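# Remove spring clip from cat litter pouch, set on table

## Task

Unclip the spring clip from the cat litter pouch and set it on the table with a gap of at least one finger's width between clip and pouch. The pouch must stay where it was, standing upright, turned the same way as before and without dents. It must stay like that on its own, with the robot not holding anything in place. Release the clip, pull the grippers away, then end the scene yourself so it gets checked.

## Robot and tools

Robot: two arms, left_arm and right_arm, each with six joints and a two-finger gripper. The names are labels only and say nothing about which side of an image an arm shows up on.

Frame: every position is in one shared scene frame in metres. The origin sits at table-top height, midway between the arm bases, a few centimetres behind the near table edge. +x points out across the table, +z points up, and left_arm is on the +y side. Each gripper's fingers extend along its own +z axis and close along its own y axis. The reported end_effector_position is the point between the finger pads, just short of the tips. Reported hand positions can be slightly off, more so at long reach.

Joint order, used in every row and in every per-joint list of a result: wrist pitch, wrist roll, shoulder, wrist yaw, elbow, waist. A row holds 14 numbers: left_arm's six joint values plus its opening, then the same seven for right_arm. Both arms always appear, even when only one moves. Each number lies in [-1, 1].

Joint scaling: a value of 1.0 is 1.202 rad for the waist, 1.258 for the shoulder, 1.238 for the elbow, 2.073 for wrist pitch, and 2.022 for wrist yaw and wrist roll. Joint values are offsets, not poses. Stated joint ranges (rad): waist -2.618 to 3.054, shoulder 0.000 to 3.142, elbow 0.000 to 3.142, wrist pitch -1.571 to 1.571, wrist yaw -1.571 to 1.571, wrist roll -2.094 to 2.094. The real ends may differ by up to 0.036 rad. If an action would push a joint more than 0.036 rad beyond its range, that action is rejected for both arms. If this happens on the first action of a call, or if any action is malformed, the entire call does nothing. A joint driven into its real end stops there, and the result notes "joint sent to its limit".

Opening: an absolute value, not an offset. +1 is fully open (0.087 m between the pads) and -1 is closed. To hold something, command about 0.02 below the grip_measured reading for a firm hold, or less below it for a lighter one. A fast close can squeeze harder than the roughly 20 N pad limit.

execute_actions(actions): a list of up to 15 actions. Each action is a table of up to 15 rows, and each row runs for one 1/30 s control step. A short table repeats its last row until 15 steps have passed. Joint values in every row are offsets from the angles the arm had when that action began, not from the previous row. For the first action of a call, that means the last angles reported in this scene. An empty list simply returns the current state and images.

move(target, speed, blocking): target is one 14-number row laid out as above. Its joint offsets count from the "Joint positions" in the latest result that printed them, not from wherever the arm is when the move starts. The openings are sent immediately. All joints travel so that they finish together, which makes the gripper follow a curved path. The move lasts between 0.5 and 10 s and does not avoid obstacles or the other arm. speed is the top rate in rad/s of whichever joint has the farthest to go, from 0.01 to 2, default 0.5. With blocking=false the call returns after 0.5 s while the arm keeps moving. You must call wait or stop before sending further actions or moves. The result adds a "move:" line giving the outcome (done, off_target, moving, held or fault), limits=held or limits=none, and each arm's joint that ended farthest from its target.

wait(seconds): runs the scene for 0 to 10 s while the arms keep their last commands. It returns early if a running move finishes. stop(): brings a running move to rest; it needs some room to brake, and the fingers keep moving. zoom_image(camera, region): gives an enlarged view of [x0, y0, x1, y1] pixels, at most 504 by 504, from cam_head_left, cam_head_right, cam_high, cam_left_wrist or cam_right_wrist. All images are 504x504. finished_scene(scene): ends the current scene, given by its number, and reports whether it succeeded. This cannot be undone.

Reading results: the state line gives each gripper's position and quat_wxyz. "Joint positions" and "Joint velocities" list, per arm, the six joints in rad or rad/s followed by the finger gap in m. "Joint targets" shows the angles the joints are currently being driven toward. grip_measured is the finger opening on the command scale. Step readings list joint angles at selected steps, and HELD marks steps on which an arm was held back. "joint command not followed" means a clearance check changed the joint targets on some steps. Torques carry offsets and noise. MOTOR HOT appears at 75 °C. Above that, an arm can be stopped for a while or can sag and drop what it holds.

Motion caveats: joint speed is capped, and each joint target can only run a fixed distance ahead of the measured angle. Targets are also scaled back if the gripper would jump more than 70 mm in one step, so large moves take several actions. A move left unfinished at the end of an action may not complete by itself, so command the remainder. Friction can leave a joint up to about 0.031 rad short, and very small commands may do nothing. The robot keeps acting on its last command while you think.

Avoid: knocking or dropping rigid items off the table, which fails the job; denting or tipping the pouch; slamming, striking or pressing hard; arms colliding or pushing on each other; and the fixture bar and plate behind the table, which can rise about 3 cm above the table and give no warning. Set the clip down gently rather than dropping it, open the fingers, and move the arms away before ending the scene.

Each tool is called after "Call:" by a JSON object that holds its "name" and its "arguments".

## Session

Call:
{"name": "execute_actions", "arguments": {"actions": []}}

Scene clock: 0.00 s.
left_arm: end_effector_position=(+0.4890, +0.3109, +0.1949) grip_measured=+1.000 end_effector_quat_wxyz=(+0.201, +0.207, +0.932, +0.218) | right_arm: end_effector_position=(+0.5303, -0.3414, +0.1440) grip_measured=+0.981 end_effector_quat_wxyz=(+0.530, +0.243, +0.809, -0.075)
Joint names: [wrist pitch, wrist roll, shoulder, wrist yaw, elbow, waist]
Joint positions: left_arm=[-1.31   0.423  2.194 -0.37   2.451 -0.057  0.087] | right_arm=[-0.001  0.428  1.803  0.458  1.31   0.056  0.087]
Joint velocities: left_arm=[-0.066  0.007 -0.012  0.007 -0.022  0.002  0.   ] | right_arm=[-0.051 -0.066 -0.017 -0.022  0.002 -0.017 -0.   ]
Joint torques (N m, as the arm reports them, + toward a larger angle): no reading
Motor temperatures (°C, as the motors report them): left_arm=[32 31 35 33 35 30] | right_arm=[33 32 32 30 33 32]
Joint targets: left_arm=[-1.310 0.423 2.194 -0.370 2.451 -0.057] | right_arm=[-0.001 0.428 1.803 0.458 1.310 0.056]
camera_calibration (this result's frames):
cam_left_wrist: T_world_to_cam=[[-0.302406, -0.826842, -0.474219, 0.49581], [-0.895495, 0.076001, 0.438536, 0.354215], [-0.326558, 0.557276, -0.763415, 0.27874], [0, 0, 0, 1]] pos_world=[0.558159, 0.2277, 0.292581]
cam_right_wrist: T_world_to_cam=[[-0.457962, -0.876222, -0.150018, -0.0331751], [-0.844814, 0.481497, -0.233344, 0.667269], [0.276694, 0.0198747, -0.960752, 0.139763], [0, 0, 0, 1]] pos_world=[0.509853, -0.353134, 0.285004]

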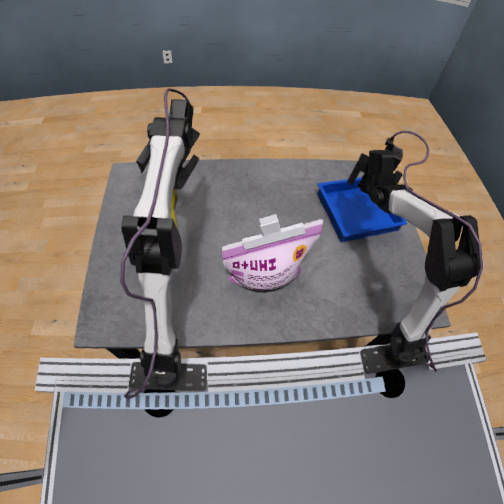

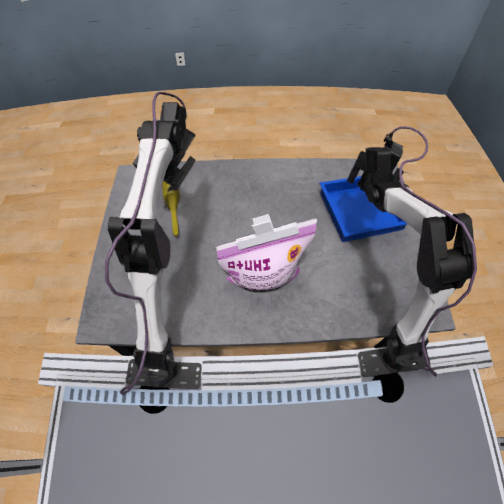

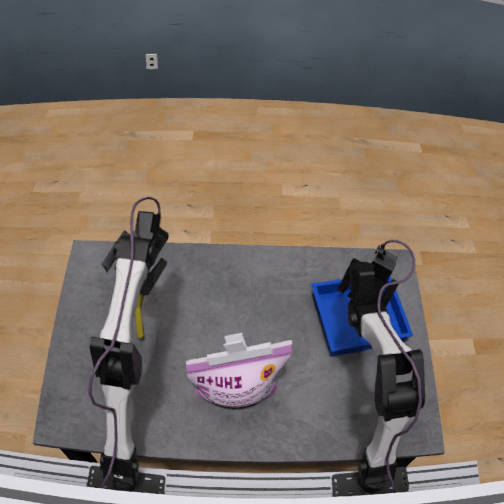

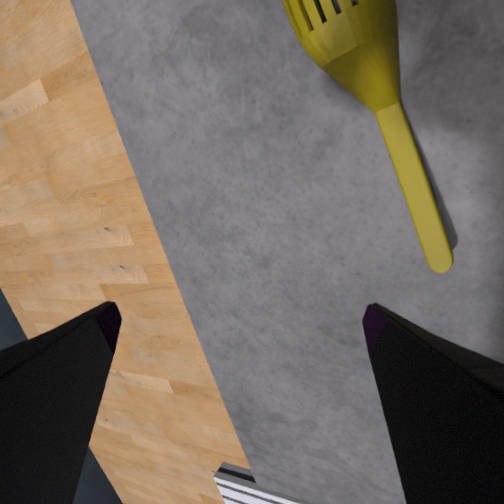

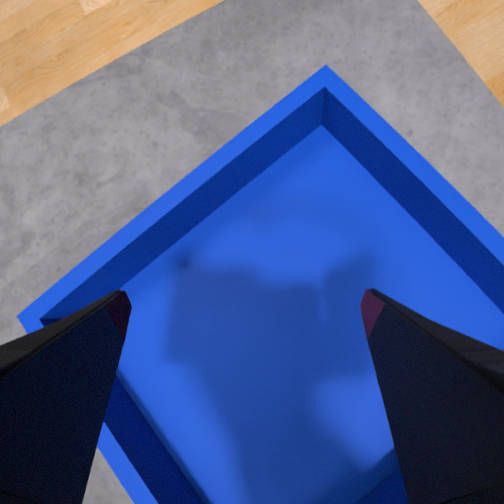

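Call:
{"name": "zoom_image", "arguments": {"camera": "cam_head_left", "region": [215, 200, 335, 300]}}

Call:
{"name": "zoom_image", "arguments": {"camera": "cam_high", "region": [180, 320, 300, 420]}}

Call:
{"name": "zoom_image", "arguments": {"camera": "cam_head_right", "region": [205, 200, 325, 300]}}

Region (215, 200, 335, 300) of cam_head_left's 504x504 image, scaled by 4.200, with more detail than that image has.

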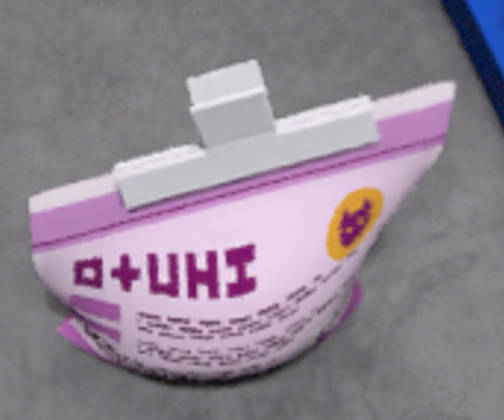

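Region (180, 320, 300, 420) of cam_high's 504x504 image, scaled by 4.200, with more detail than that image has.

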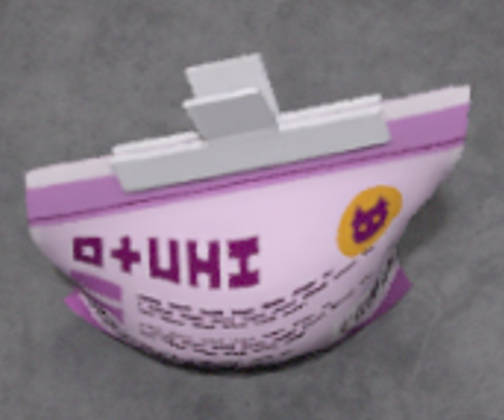

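Region (205, 200, 325, 300) of cam_head_right's 504x504 image, scaled by 4.200, with more detail than that image has.

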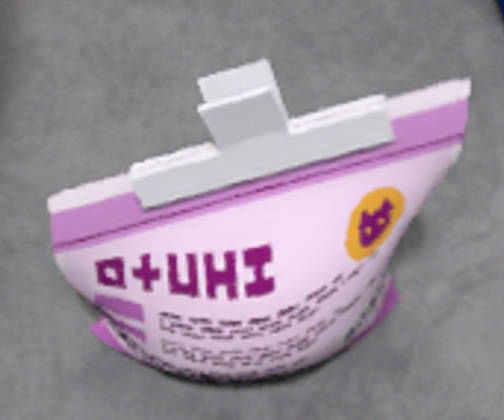

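Call:
{"name": "move", "arguments": {"target": [0.013,0.063,-0.32,0.52,-0.29,0,0.8,0,0,0,0,0,0,1], "speed": 1.2}}

Call:
{"name": "move", "arguments": {"target": [0,0,0,0,0.01,-0.325,0.8,0,0,0,0,0,0,1], "speed": 0.7}}

Scene clock: 16.07 s.
left_arm: end_effector_position=(+0.3881, +0.1482, +0.2664) grip_measured=+0.800 end_effector_quat_wxyz=(+0.321, +0.375, +0.833, -0.248) | right_arm: end_effector_position=(+0.5293, -0.3416, +0.1427) grip_measured=+0.981 end_effector_quat_wxyz=(+0.527, +0.242, +0.811, -0.077)
Joint names: [wrist pitch, wrist roll, shoulder, wrist yaw, elbow, waist]
Joint positions: left_arm=[-1.291  0.541  1.8    0.67   2.117 -0.057  0.079] | right_arm=[-0.008  0.428  1.803  0.458  1.31   0.056  0.087]
Joint velocities: left_arm=[-0.022  0.022 -0.017  0.007 -0.017 -0.032  0.001] | right_arm=[-0.022  0.037 -0.002  0.022  0.007 -0.012 -0.002]
Joint torques (N m, as the arm reports them, + toward a larger angle): left_arm=[ 1.37  0.08 -7.96  0.61  4.58  0.32] | right_arm=[ 1.92 -0.08 -9.01  0.12  8.39 -0.43]
Motor temperatures (°C, as the motors report them): left_arm=[34 31 44 33 37 30] | right_arm=[36 32 35 30 35 32]
Joint targets: left_arm=[-1.283 0.550 1.791 0.681 2.092 -0.057] | right_arm=[-0.002 0.428 1.803 0.458 1.310 0.056]
move: off_target (left_arm); limits=none; left_arm: farthest joint: the elbow, 0.026 radians from its target (0.359 radians at the start); right_arm: farthest joint: the wrist pitch, 0.007 radians from its target (0.004 radians at the start)
camera_calibration (this result's frames):
cam_left_wrist: T_world_to_cam=[[-0.788041, -0.586366, 0.187527, 0.341189], [-0.592284, 0.805213, 0.0288223, 0.128242], [-0.167899, -0.0883559, -0.981837, 0.483398], [0, 0, 0, 1]] pos_world=[0.425989, 0.13951, 0.406939]
cam_right_wrist: T_world_to_cam=[[-0.459176, -0.876215, -0.146306, -0.0338519], [-0.846279, 0.481539, -0.227887, 0.666175], [0.27013, 0.0191755, -0.962633, 0.14231], [0, 0, 0, 1]] pos_world=[0.509784, -0.35318, 0.283852]

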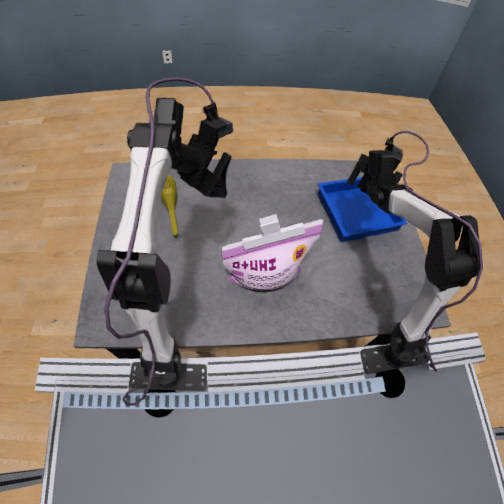

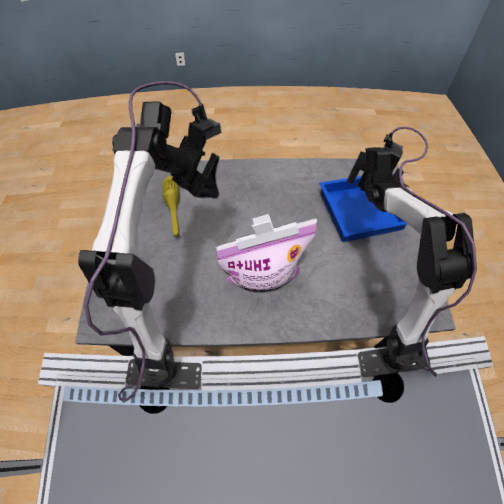

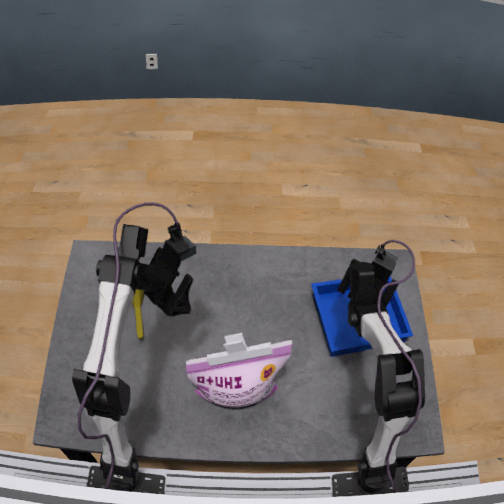

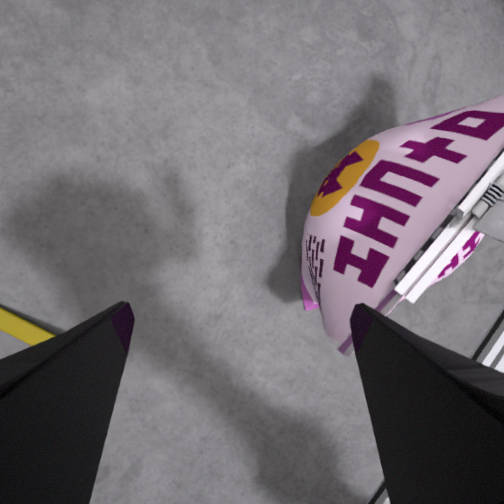

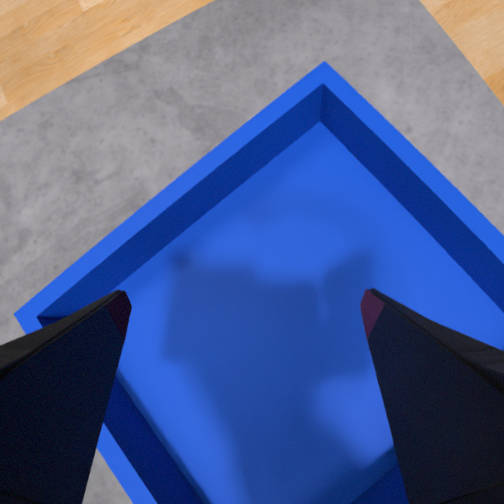

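Scene clock: 17.03 s.
left_arm: end_effector_position=(+0.3092, +0.0136, +0.2676) grip_measured=+0.800 end_effector_quat_wxyz=(+0.268, +0.527, +0.744, -0.313) | right_arm: end_effector_position=(+0.5287, -0.3417, +0.1420) grip_measured=+0.981 end_effector_quat_wxyz=(+0.526, +0.242, +0.812, -0.077)
Joint names: [wrist pitch, wrist roll, shoulder, wrist yaw, elbow, waist]
Joint positions: left_arm=[-1.291  0.541  1.8    0.669  2.117 -0.449  0.079] | right_arm=[-0.012  0.428  1.803  0.458  1.31   0.056  0.087]
Joint velocities: left_arm=[-0.037  0.007 -0.032  0.007 -0.012  0.007 -0.001] | right_arm=[-0.022  0.007 -0.027  0.022 -0.007 -0.012 -0.001]
Joint torques (N m, as the arm reports them, + toward a larger angle): left_arm=[ 1.3   0.01 -7.37  0.5   7.73  0.38] | right_arm=[ 1.89 -0.08 -8.99  0.12  8.44 -0.43]
Motor temperatures (°C, as the motors report them): left_arm=[34 31 45 33 37 30] | right_arm=[36 32 36 30 35 32]
Joint targets: left_arm=[-1.291 0.541 1.800 0.671 2.130 -0.448] | right_arm=[-0.008 0.428 1.803 0.458 1.310 0.056]
move: done; limits=none; left_arm: farthest joint: the elbow, 0.012 radians from its target (0.012 radians at the start); right_arm: farthest joint: the wrist pitch, 0.004 radians from its target (0.000 radians at the start)
camera_calibration (this result's frames):
cam_left_wrist: T_world_to_cam=[[-0.950493, -0.239813, 0.197616, 0.24266], [-0.241042, 0.970344, 0.0181753, 0.0818103], [-0.196114, -0.0303583, -0.980111, 0.466907], [0, 0, 0, 1]] pos_world=[0.341933, -0.00701672, 0.40818]
cam_right_wrist: T_world_to_cam=[[-0.459839, -0.876209, -0.14424, -0.0342322], [-0.847076, 0.481564, -0.224851, 0.665562], [0.266477, 0.0187872, -0.963658, 0.143722], [0, 0, 0, 1]] pos_world=[0.509741, -0.353206, 0.283213]

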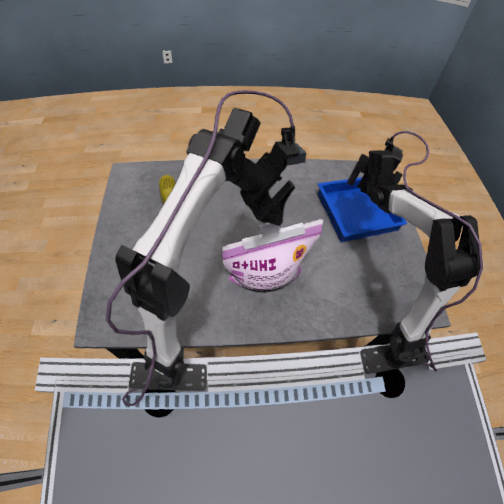

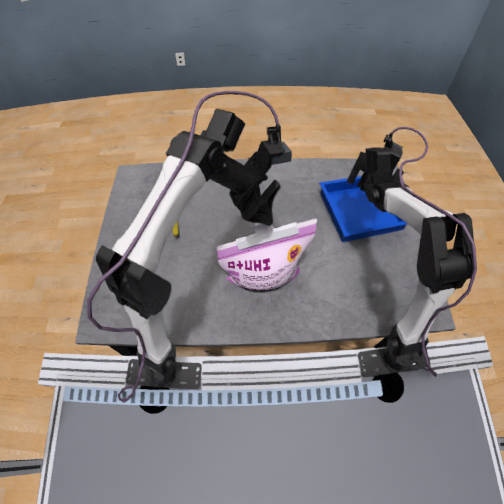

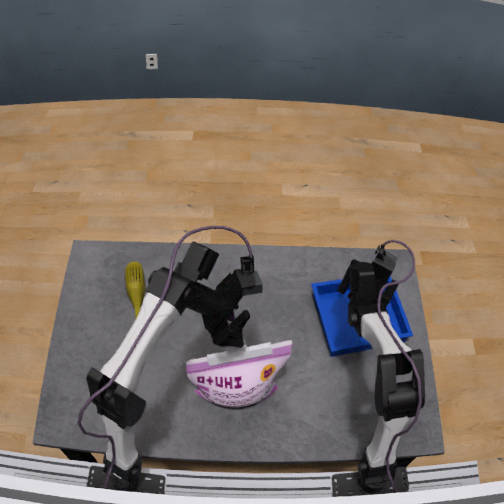

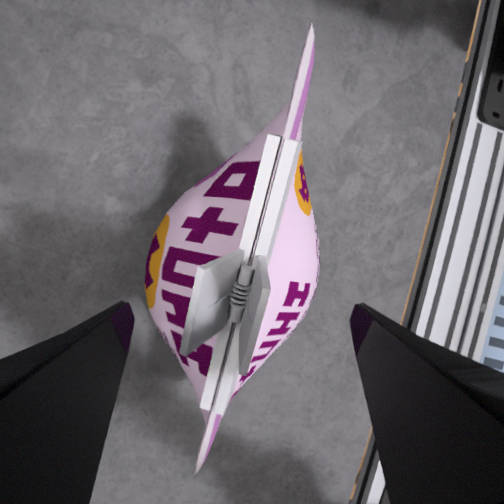

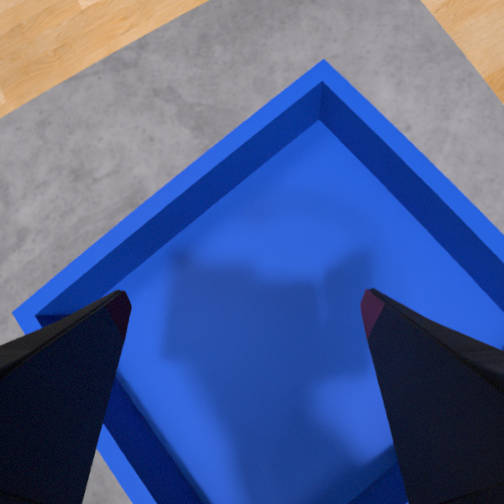

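Call:
{"name": "move", "arguments": {"target": [-0.13,0.215,0.2,0.086,0.205,0.055,1,0,0,0,0,0,0,1], "speed": 0.4}}

Scene clock: 28.23 s.
left_arm: end_effector_position=(+0.3295, +0.0132, +0.2361) grip_measured=+1.000 end_effector_quat_wxyz=(+0.237, +0.629, +0.652, -0.352) | right_arm: end_effector_position=(+0.5282, -0.3417, +0.1413) grip_measured=+0.981 end_effector_quat_wxyz=(+0.524, +0.242, +0.813, -0.078)
Joint names: [wrist pitch, wrist roll, shoulder, wrist yaw, elbow, waist]
Joint positions: left_arm=[-1.54   0.966  2.04   0.832  2.349 -0.39   0.087] | right_arm=[-0.016  0.428  1.803  0.458  1.31   0.056  0.087]
Joint velocities: left_arm=[ 0.037 -0.051 -0.002  0.051 -0.012 -0.007  0.   ] | right_arm=[-0.007  0.022 -0.002 -0.037 -0.027 -0.017  0.001]
Joint torques (N m, as the arm reports them, + toward a larger angle): left_arm=[ 0.71  0.09 -8.2   0.77  8.24  0.85] | right_arm=[ 1.89 -0.07 -9.04  0.11  8.43 -0.39]
Motor temperatures (°C, as the motors report them): left_arm=[35 31 45 33 38 30] | right_arm=[37 32 37 30 35 32]
Joint targets: left_arm=[-1.561 0.976 2.051 0.843 2.371 -0.383] | right_arm=[-0.012 0.428 1.803 0.458 1.310 0.056]
move: off_target (left_arm); limits=none; left_arm: farthest joint: the elbow, 0.022 radians from its target (0.253 radians at the start); right_arm: farthest joint: the wrist pitch, 0.004 radians from its target (0.000 radians at the start)
camera_calibration (this result's frames):
cam_left_wrist: T_world_to_cam=[[-0.983416, 0.04725, 0.175102, 0.28054], [0.0457491, 0.998873, -0.0126002, 0.0000834419], [-0.1755, -0.00438052, -0.98447, 0.433876], [0, 0, 0, 1]] pos_world=[0.352028, -0.0114382, 0.378016]
cam_right_wrist: T_world_to_cam=[[-0.46043, -0.876204, -0.142379, -0.0345772], [-0.847784, 0.481588, -0.222116, 0.665006], [0.263187, 0.0184378, -0.964569, 0.144989], [0, 0, 0, 1]] pos_world=[0.509702, -0.353229, 0.282637]

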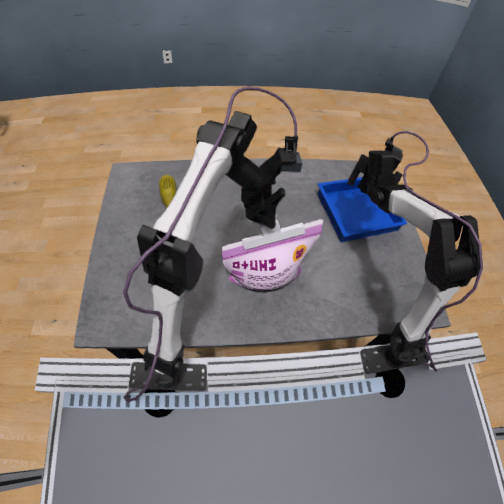

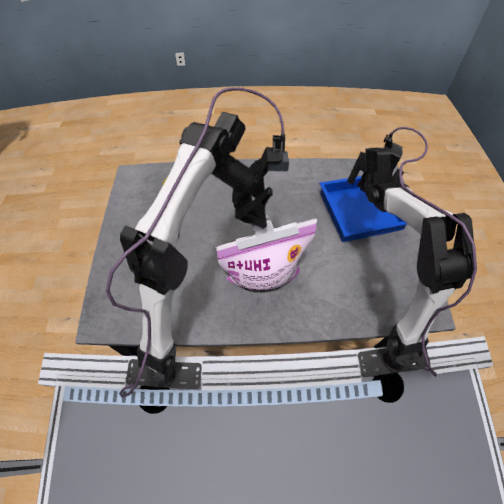

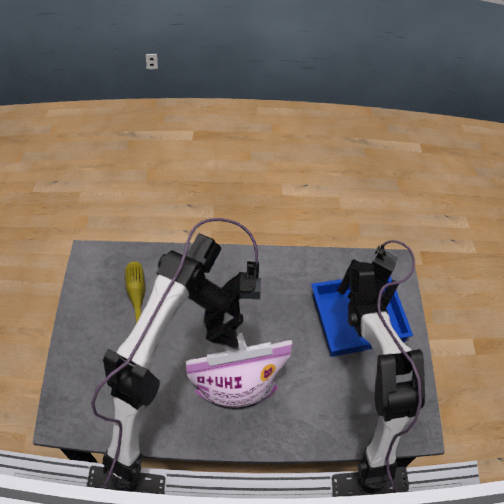

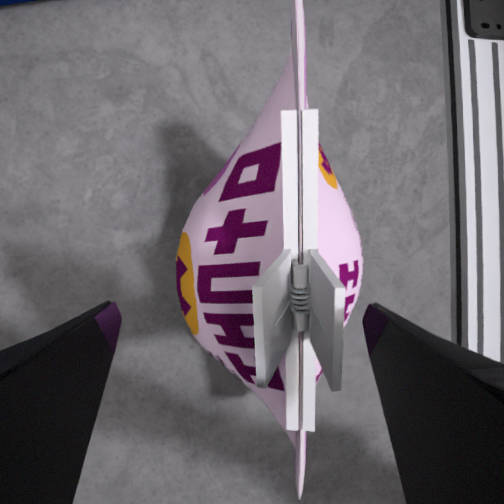

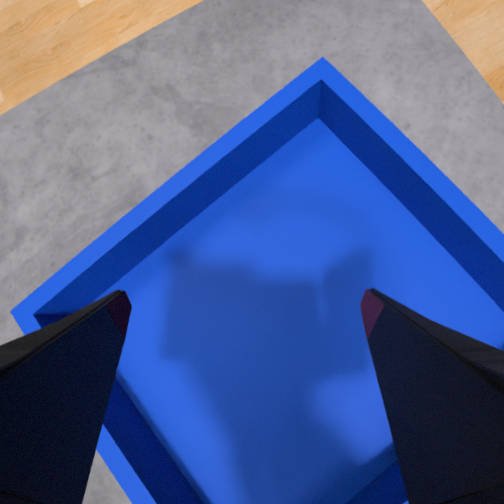

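Call:
{"name": "move", "arguments": {"target": [0.06,-0.015,-0.135,0,-0.25,0,1,0,0,0,0,0,0,1], "speed": 0.3}}

Call:
{"name": "zoom_image", "arguments": {"camera": "cam_high", "region": [180, 290, 300, 390]}}

Scene clock: 33.43 s.
left_arm: end_effector_position=(+0.3054, +0.0239, +0.2238) grip_measured=+1.000 end_effector_quat_wxyz=(+0.228, +0.620, +0.661, -0.356) | right_arm: end_effector_position=(+0.5276, -0.3418, +0.1406) grip_measured=+0.981 end_effector_quat_wxyz=(+0.523, +0.242, +0.814, -0.078)
Joint names: [wrist pitch, wrist roll, shoulder, wrist yaw, elbow, waist]
Joint positions: left_arm=[-1.423  0.943  1.885  0.832  2.066 -0.39   0.087] | right_arm=[-0.019  0.428  1.803  0.458  1.31   0.056  0.087]
Joint velocities: left_arm=[ 0.051 -0.051  0.002 -0.037 -0.017  0.002  0.   ] | right_arm=[ 0.051 -0.007 -0.022 -0.066 -0.007 -0.002 -0.   ]
Joint torques (N m, as the arm reports them, + toward a larger angle): left_arm=[ 0.94 -0.06 -9.12  0.63  4.49  0.32] | right_arm=[ 1.87 -0.07 -8.98  0.11  8.39 -0.44]
Motor temperatures (°C, as the motors report them): left_arm=[35 31 46 33 39 30] | right_arm=[37 32 38 30 36 32]
Joint targets: left_arm=[-1.415 0.935 1.870 0.832 2.039 -0.390] | right_arm=[-0.016 0.428 1.803 0.458 1.310 0.056]
move: off_target (left_arm); limits=none; left_arm: farthest joint: the elbow, 0.026 radians from its target (0.309 radians at the start); right_arm: farthest joint: the wrist pitch, 0.003 radians from its target (0.000 radians at the start)
camera_calibration (this result's frames):
cam_left_wrist: T_world_to_cam=[[-0.978805, 0.0315927, 0.202341, 0.25127], [0.0309805, 0.999501, -0.00619305, -0.00662373], [-0.202436, 0.000206835, -0.979295, 0.42453], [0, 0, 0, 1]] pos_world=[0.33209, -0.00140569, 0.364857]
cam_right_wrist: T_world_to_cam=[[-0.461078, -0.876197, -0.140308, -0.0349634], [-0.848559, 0.481616, -0.219074, 0.664384], [0.259527, 0.0180497, -0.965567, 0.146395], [0, 0, 0, 1]] pos_world=[0.509655, -0.353255, 0.281998]

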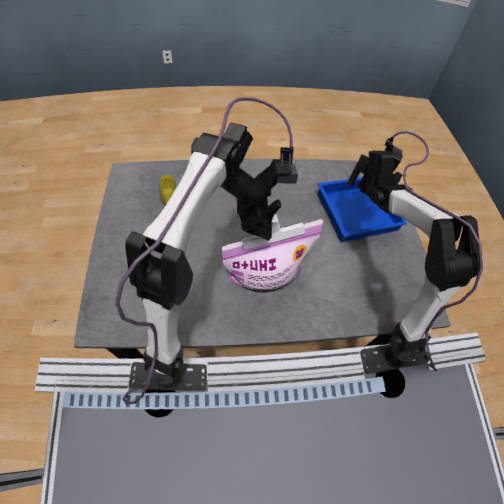

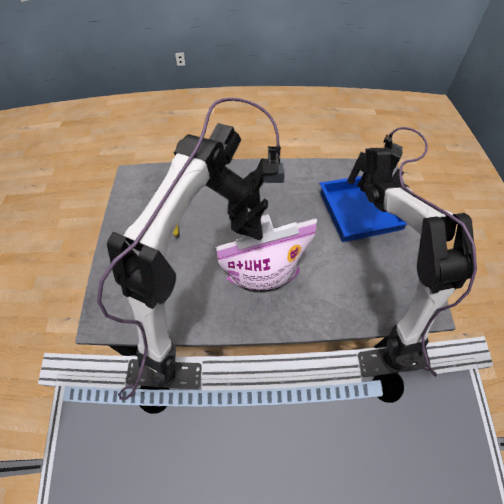

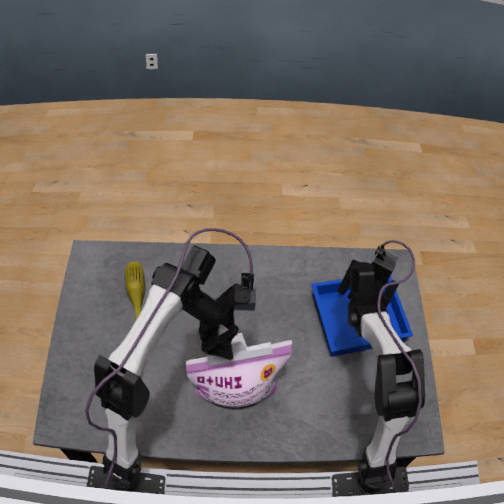

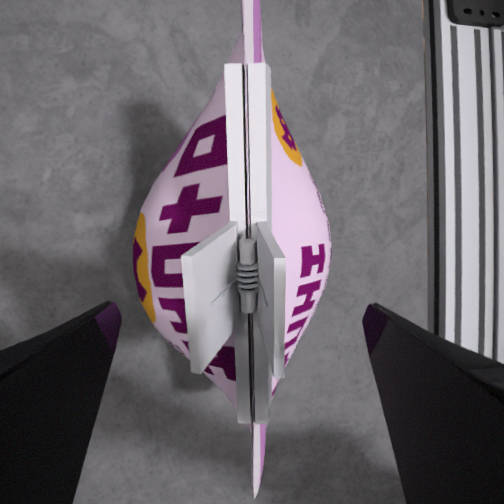

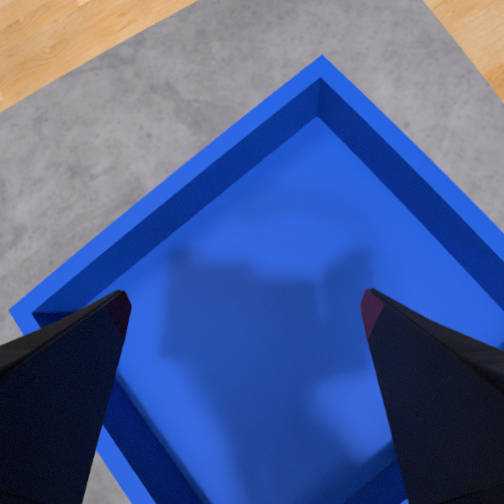

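Region (180, 290, 300, 390) of cam_high's 504x504 image, scaled by 4.200, with more detail than that image has.

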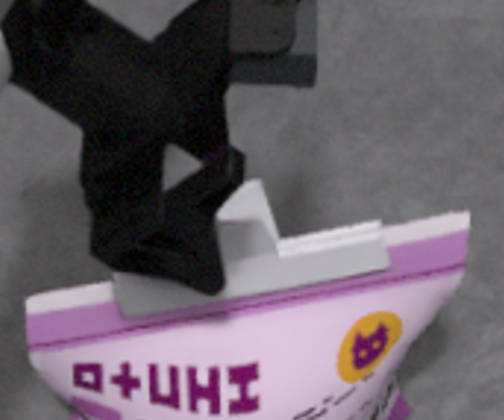

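Call:
{"name": "execute_actions", "arguments": {"actions": [[[-0.005,0,0,0,0,0,0.1,0,0,0,0,0,0,1]],[[0,0,0,0,0,0,-0.15,0,0,0,0,0,0,1]]]}}

Call:
{"name": "zoom_image", "arguments": {"camera": "cam_head_right", "region": [215, 180, 315, 270]}}

Scene clock: 37.87 s.
left_arm: end_effector_position=(+0.3054, +0.0239, +0.2238) grip_measured=-0.150 end_effector_quat_wxyz=(+0.228, +0.620, +0.661, -0.356) | right_arm: end_effector_position=(+0.5265, -0.3420, +0.1393) grip_measured=+0.981 end_effector_quat_wxyz=(+0.520, +0.242, +0.815, -0.080)
Joint names: [wrist pitch, wrist roll, shoulder, wrist yaw, elbow, waist]
Joint positions: left_arm=[-1.423  0.943  1.885  0.832  2.066 -0.39   0.037] | right_arm=[-0.026  0.428  1.803  0.458  1.31   0.056  0.087]
Joint velocities: left_arm=[ 0.066 -0.037 -0.017  0.022 -0.002 -0.007 -0.   ] | right_arm=[ 0.066  0.037 -0.017 -0.051 -0.022  0.002 -0.   ]
Joint torques (N m, as the arm reports them, + toward a larger angle): left_arm=[ 0.88  0.   -8.07  0.63  6.71  0.29] | right_arm=[ 1.86 -0.08 -8.99  0.1   8.38 -0.44]
Motor temperatures (°C, as the motors report them): left_arm=[35 31 47 33 38 30] | right_arm=[38 32 38 30 36 32]
Joint targets: left_arm=[-1.423 0.943 1.885 0.832 2.066 -0.390] | right_arm=[-0.023 0.428 1.803 0.458 1.310 0.056]
Step readings (joint positions; steps 1 to 15: 1st action; 16 to 30: 2nd action):
0: left_arm=[-1.423 0.943 1.885 0.832 2.066 -0.390] | right_arm=[-0.019 0.428 1.803 0.458 1.310 0.056]
1: left_arm=[-1.423 0.943 1.885 0.832 2.066 -0.390] | right_arm=[-0.020 0.428 1.803 0.458 1.310 0.056]
2: left_arm=[-1.423 0.943 1.885 0.832 2.066 -0.390] | right_arm=[-0.020 0.428 1.803 0.458 1.310 0.056]
4: left_arm=[-1.423 0.943 1.885 0.832 2.066 -0.390] | right_arm=[-0.021 0.428 1.803 0.458 1.310 0.056]
8: left_arm=[-1.423 0.943 1.885 0.832 2.066 -0.390] | right_arm=[-0.022 0.428 1.803 0.458 1.310 0.056]
15: left_arm=[-1.423 0.943 1.885 0.832 2.066 -0.390] | right_arm=[-0.023 0.428 1.803 0.458 1.310 0.056]
16: left_arm=[-1.423 0.943 1.885 0.832 2.066 -0.390] | right_arm=[-0.023 0.428 1.803 0.458 1.310 0.056]
17: left_arm=[-1.423 0.943 1.885 0.832 2.066 -0.390] | right_arm=[-0.024 0.428 1.803 0.458 1.310 0.056]
19: left_arm=[-1.423 0.943 1.885 0.832 2.066 -0.390] | right_arm=[-0.025 0.428 1.803 0.458 1.310 0.056]
23: left_arm=[-1.423 0.943 1.885 0.832 2.066 -0.390] | right_arm=[-0.026 0.428 1.803 0.458 1.310 0.056]
30: Joint positions above
camera_calibration (this result's frames):
cam_left_wrist: T_world_to_cam=[[-0.978875, 0.0316236, 0.201998, 0.251439], [0.0309809, 0.9995, -0.00634327, -0.00655788], [-0.202097, 0.0000487983, -0.979365, 0.424475], [0, 0, 0, 1]] pos_world=[0.332116, -0.00141751, 0.364885]
cam_right_wrist: T_world_to_cam=[[-0.462226, -0.876182, -0.136575, -0.0356665], [-0.849926, 0.481668, -0.213592, 0.663253], [0.252929, 0.0173514, -0.967329, 0.148919], [0, 0, 0, 1]] pos_world=[0.509564, -0.353303, 0.280848]

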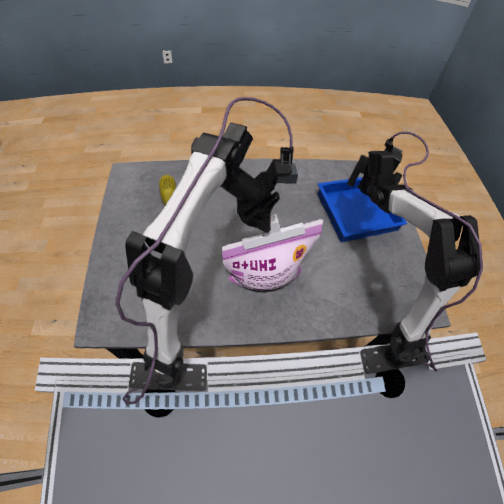

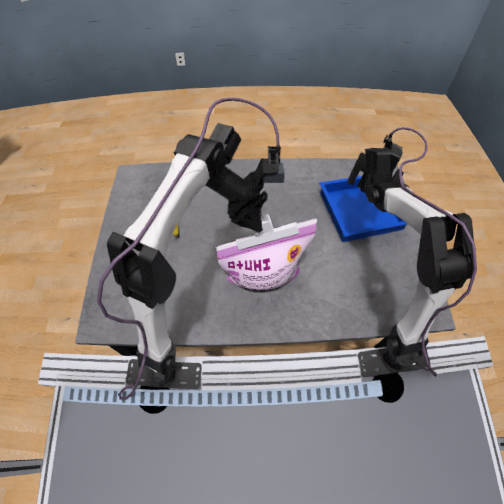

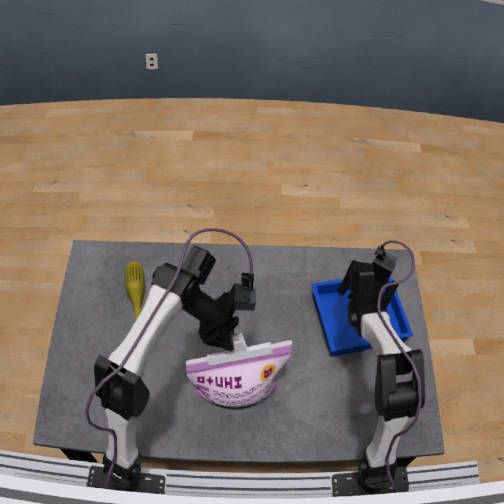

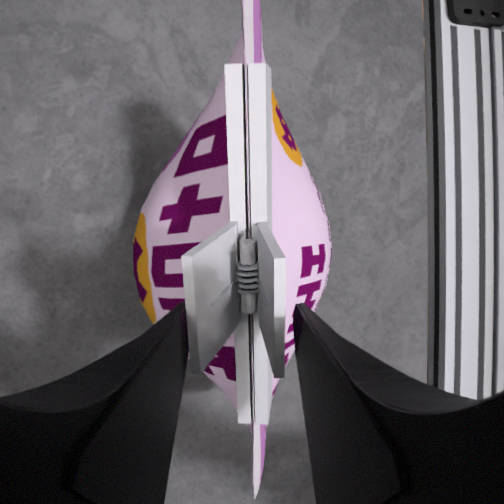

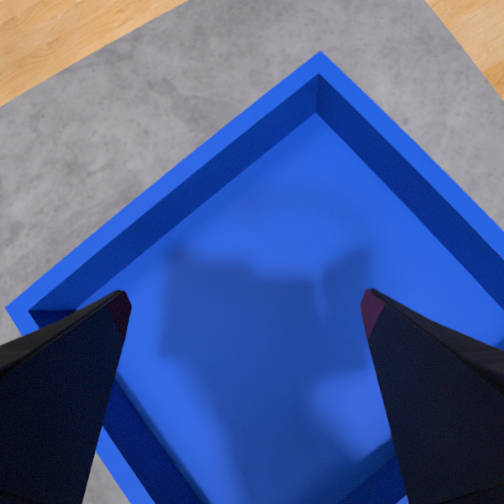

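Region (215, 180, 315, 270) of cam_head_right's 504x504 image, scaled by 5.040, with more detail than that image has; it fills the top 454 rows of this view, and the rest is white.

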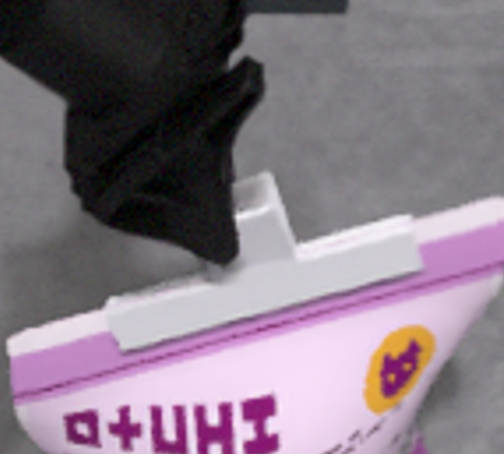

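The fingers look like they straddle the handles. Close.

Call:
{"name": "execute_actions", "arguments": {"actions": [[[0,0,0,0,0,0,-0.3,0,0,0,0,0,0,1]],[[0,0,0,0,0,0,-0.45,0,0,0,0,0,0,1]],[[0,0,0,0,0,0,-0.6,0,0,0,0,0,0,1]]]}}

Scene clock: 40.53 s.
left_arm: end_effector_position=(+0.3071, +0.0238, +0.2236) grip_measured=-0.494 end_effector_quat_wxyz=(+0.231, +0.621, +0.661, -0.353) | right_arm: end_effector_position=(+0.5249, -0.3422, +0.1374) grip_measured=+0.981 end_effector_quat_wxyz=(+0.516, +0.241, +0.818, -0.081)
Joint names: [wrist pitch, wrist roll, shoulder, wrist yaw, elbow, waist]
Joint positions: left_arm=[-1.416  0.943  1.885  0.828  2.066 -0.39   0.022] | right_arm=[-0.037  0.428  1.803  0.458  1.31   0.056  0.087]
Joint velocities: left_arm=[ 0.037  0.007 -0.007  0.11   0.002  0.002  0.   ] | right_arm=[-0.037 -0.037 -0.007 -0.081 -0.007 -0.002  0.   ]
Joint torques (N m, as the arm reports them, + toward a larger angle): left_arm=[ 0.87  0.   -8.08  0.65  6.73  0.32] | right_arm=[ 1.87 -0.08 -8.99  0.12  8.34 -0.41]
Motor temperatures (°C, as the motors report them): left_arm=[35 31 48 33 39 30] | right_arm=[38 32 38 30 36 32]
Joint targets: left_arm=[-1.417 0.943 1.885 0.829 2.066 -0.390] | right_arm=[-0.033 0.428 1.803 0.458 1.310 0.056]
Step readings (joint positions; steps 1 to 15: 1st action; 16 to 30: 2nd action; 31 to 45: 3rd action):
0: left_arm=[-1.423 0.943 1.885 0.832 2.066 -0.390] | right_arm=[-0.027 0.428 1.803 0.458 1.310 0.056]
1: left_arm=[-1.423 0.943 1.885 0.832 2.066 -0.390] | right_arm=[-0.027 0.428 1.803 0.458 1.310 0.056]
2: left_arm=[-1.423 0.943 1.885 0.832 2.066 -0.390] | right_arm=[-0.027 0.428 1.803 0.458 1.310 0.056]
4: left_arm=[-1.422 0.943 1.885 0.832 2.066 -0.390] | right_arm=[-0.029 0.428 1.803 0.458 1.310 0.056]
8: left_arm=[-1.422 0.943 1.885 0.832 2.066 -0.390] | right_arm=[-0.029 0.428 1.803 0.458 1.310 0.056]
15: left_arm=[-1.422 0.943 1.885 0.832 2.066 -0.390] | right_arm=[-0.030 0.428 1.803 0.458 1.310 0.056]
16: left_arm=[-1.421 0.943 1.885 0.832 2.066 -0.390] | right_arm=[-0.030 0.428 1.803 0.458 1.310 0.056]
17: left_arm=[-1.418 0.943 1.885 0.831 2.066 -0.390] | right_arm=[-0.031 0.428 1.803 0.458 1.310 0.056]
19: left_arm=[-1.417 0.943 1.885 0.830 2.066 -0.390] | right_arm=[-0.032 0.428 1.803 0.458 1.310 0.056]
23: left_arm=[-1.417 0.943 1.885 0.830 2.066 -0.390] | right_arm=[-0.033 0.428 1.803 0.458 1.310 0.056]
30: left_arm=[-1.417 0.943 1.885 0.829 2.066 -0.390] | right_arm=[-0.033 0.428 1.803 0.458 1.310 0.056]
31: left_arm=[-1.417 0.943 1.885 0.829 2.066 -0.390] | right_arm=[-0.034 0.428 1.803 0.458 1.310 0.056]
32: left_arm=[-1.416 0.943 1.885 0.829 2.066 -0.390] | right_arm=[-0.034 0.428 1.803 0.458 1.310 0.056]
34: left_arm=[-1.416 0.943 1.885 0.828 2.066 -0.390] | right_arm=[-0.035 0.428 1.803 0.458 1.310 0.056]
38: left_arm=[-1.416 0.943 1.885 0.828 2.066 -0.390] | right_arm=[-0.036 0.428 1.803 0.458 1.310 0.056]
45: Joint positions above
camera_calibration (this result's frames):
cam_left_wrist: T_world_to_cam=[[-0.980482, 0.0302633, 0.194265, 0.255405], [0.0297905, 0.999542, -0.00535569, -0.00633474], [-0.194338, 0.000536096, -0.980934, 0.422617], [0, 0, 0, 1]] pos_world=[0.332739, -0.00162413, 0.364909]
cam_right_wrist: T_world_to_cam=[[-0.46396, -0.876153, -0.130753, -0.03678], [-0.851977, 0.481758, -0.205045, 0.661467], [0.242643, 0.0162658, -0.969979, 0.152826], [0, 0, 0, 1]] pos_world=[0.509408, -0.353378, 0.27906]

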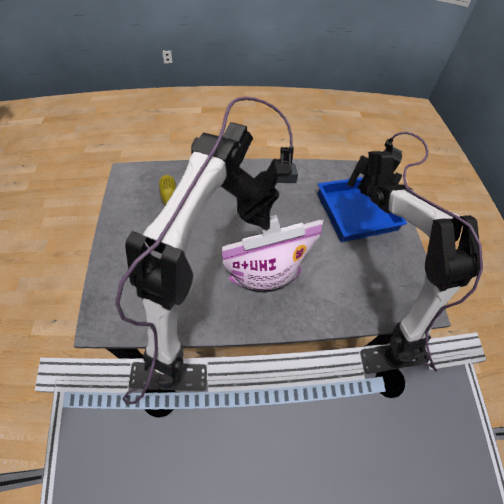

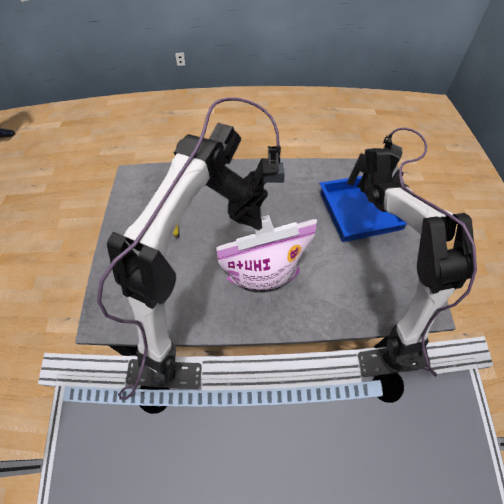

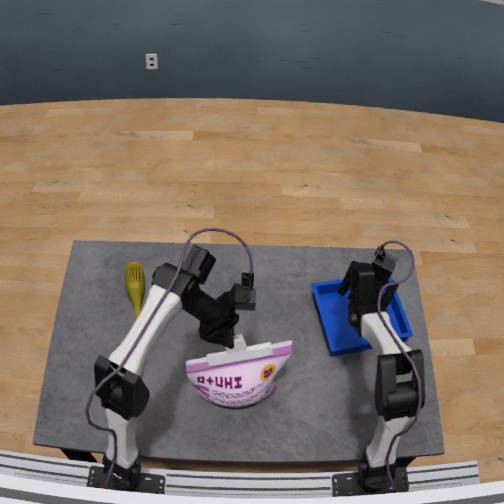

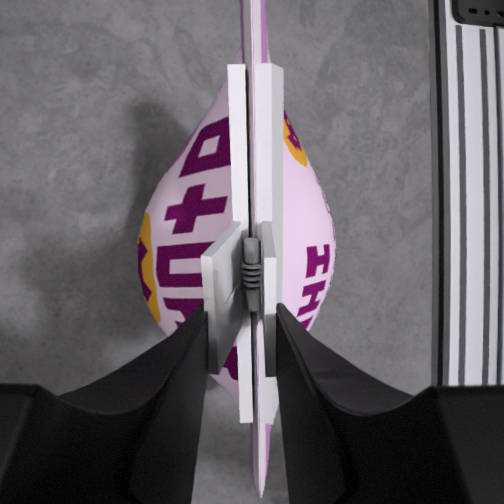

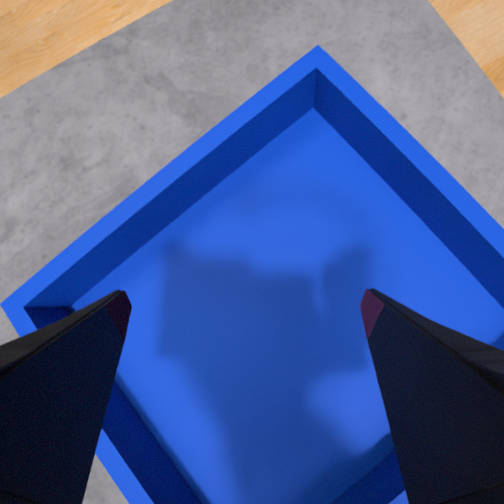

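Call:
{"name": "move", "arguments": {"target": [-0.073,0,0.073,0,0.275,0,-0.6,0,0,0,0,0,0,1], "speed": 0.2}}

Scene clock: 44.53 s.
left_arm: end_effector_position=(+0.3189, +0.0191, +0.2730) grip_measured=-0.494 end_effector_quat_wxyz=(+0.275, +0.632, +0.642, -0.336) | right_arm: end_effector_position=(+0.5243, -0.3423, +0.1367) grip_measured=+0.981 end_effector_quat_wxyz=(+0.515, +0.241, +0.819, -0.082)
Joint names: [wrist pitch, wrist roll, shoulder, wrist yaw, elbow, waist]
Joint positions: left_arm=[-1.55   0.943  1.964  0.824  2.381 -0.39   0.022] | right_arm=[-0.04   0.428  1.803  0.458  1.31   0.056  0.087]
Joint velocities: left_arm=[ 0.022 -0.007  0.002 -0.037 -0.007 -0.012  0.001] | right_arm=[-0.051 -0.022 -0.007 -0.022  0.002 -0.017  0.001]
Joint torques (N m, as the arm reports them, + toward a larger angle): left_arm=[ 0.87  0.   -7.19  0.66  8.1   0.3 ] | right_arm=[ 1.86 -0.09 -9.01  0.12  8.37 -0.4 ]
Motor temperatures (°C, as the motors report them): left_arm=[35 31 48 33 39 30] | right_arm=[38 32 39 30 36 32]
Joint targets: left_arm=[-1.567 0.943 1.977 0.828 2.406 -0.390] | right_arm=[-0.037 0.428 1.803 0.458 1.310 0.056]
move: off_target (left_arm); limits=none; left_arm: farthest joint: the elbow, 0.025 radians from its target (0.341 radians at the start); right_arm: farthest joint: the wrist pitch, 0.003 radians from its target (0.000 radians at the start)
camera_calibration (this result's frames):
cam_left_wrist: T_world_to_cam=[[-0.994473, 0.0344324, 0.0991863, 0.287874], [0.0303155, 0.998627, -0.0427191, 0.00827314], [-0.100521, -0.0394761, -0.994151, 0.447759], [0, 0, 0, 1]] pos_world=[0.331041, -0.000498204, 0.41694]
cam_right_wrist: T_world_to_cam=[[-0.464505, -0.876143, -0.128878, -0.0371431], [-0.852617, 0.481789, -0.202294, 0.660886], [0.23933, 0.0159171, -0.970808, 0.154077], [0, 0, 0, 1]] pos_world=[0.509354, -0.353403, 0.278486]

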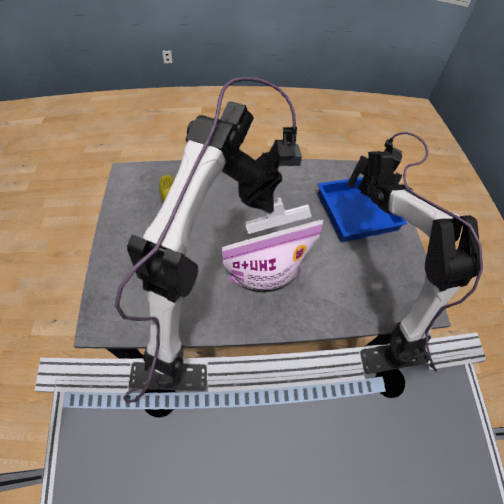

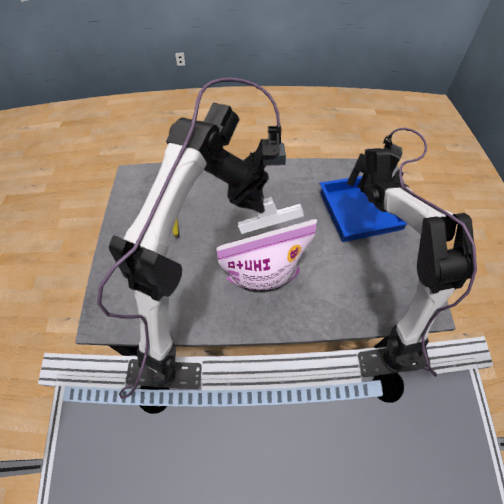

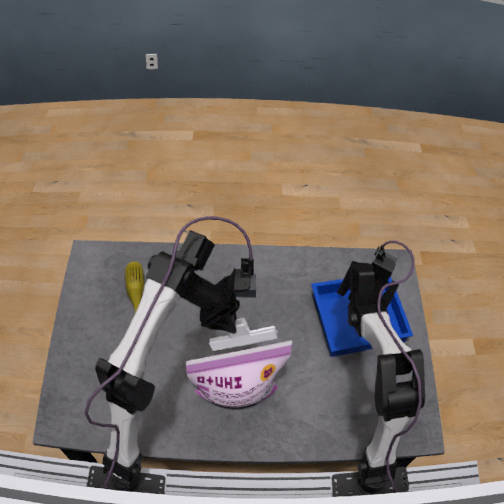

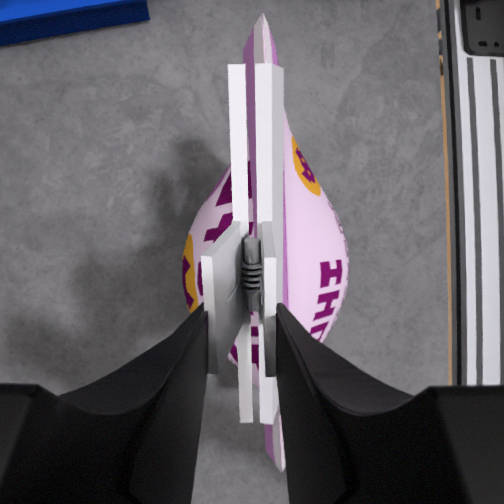

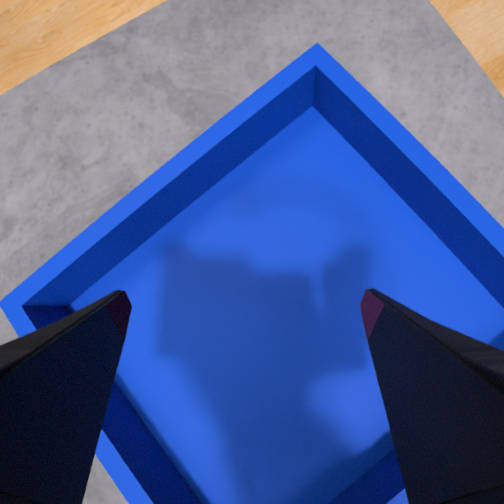

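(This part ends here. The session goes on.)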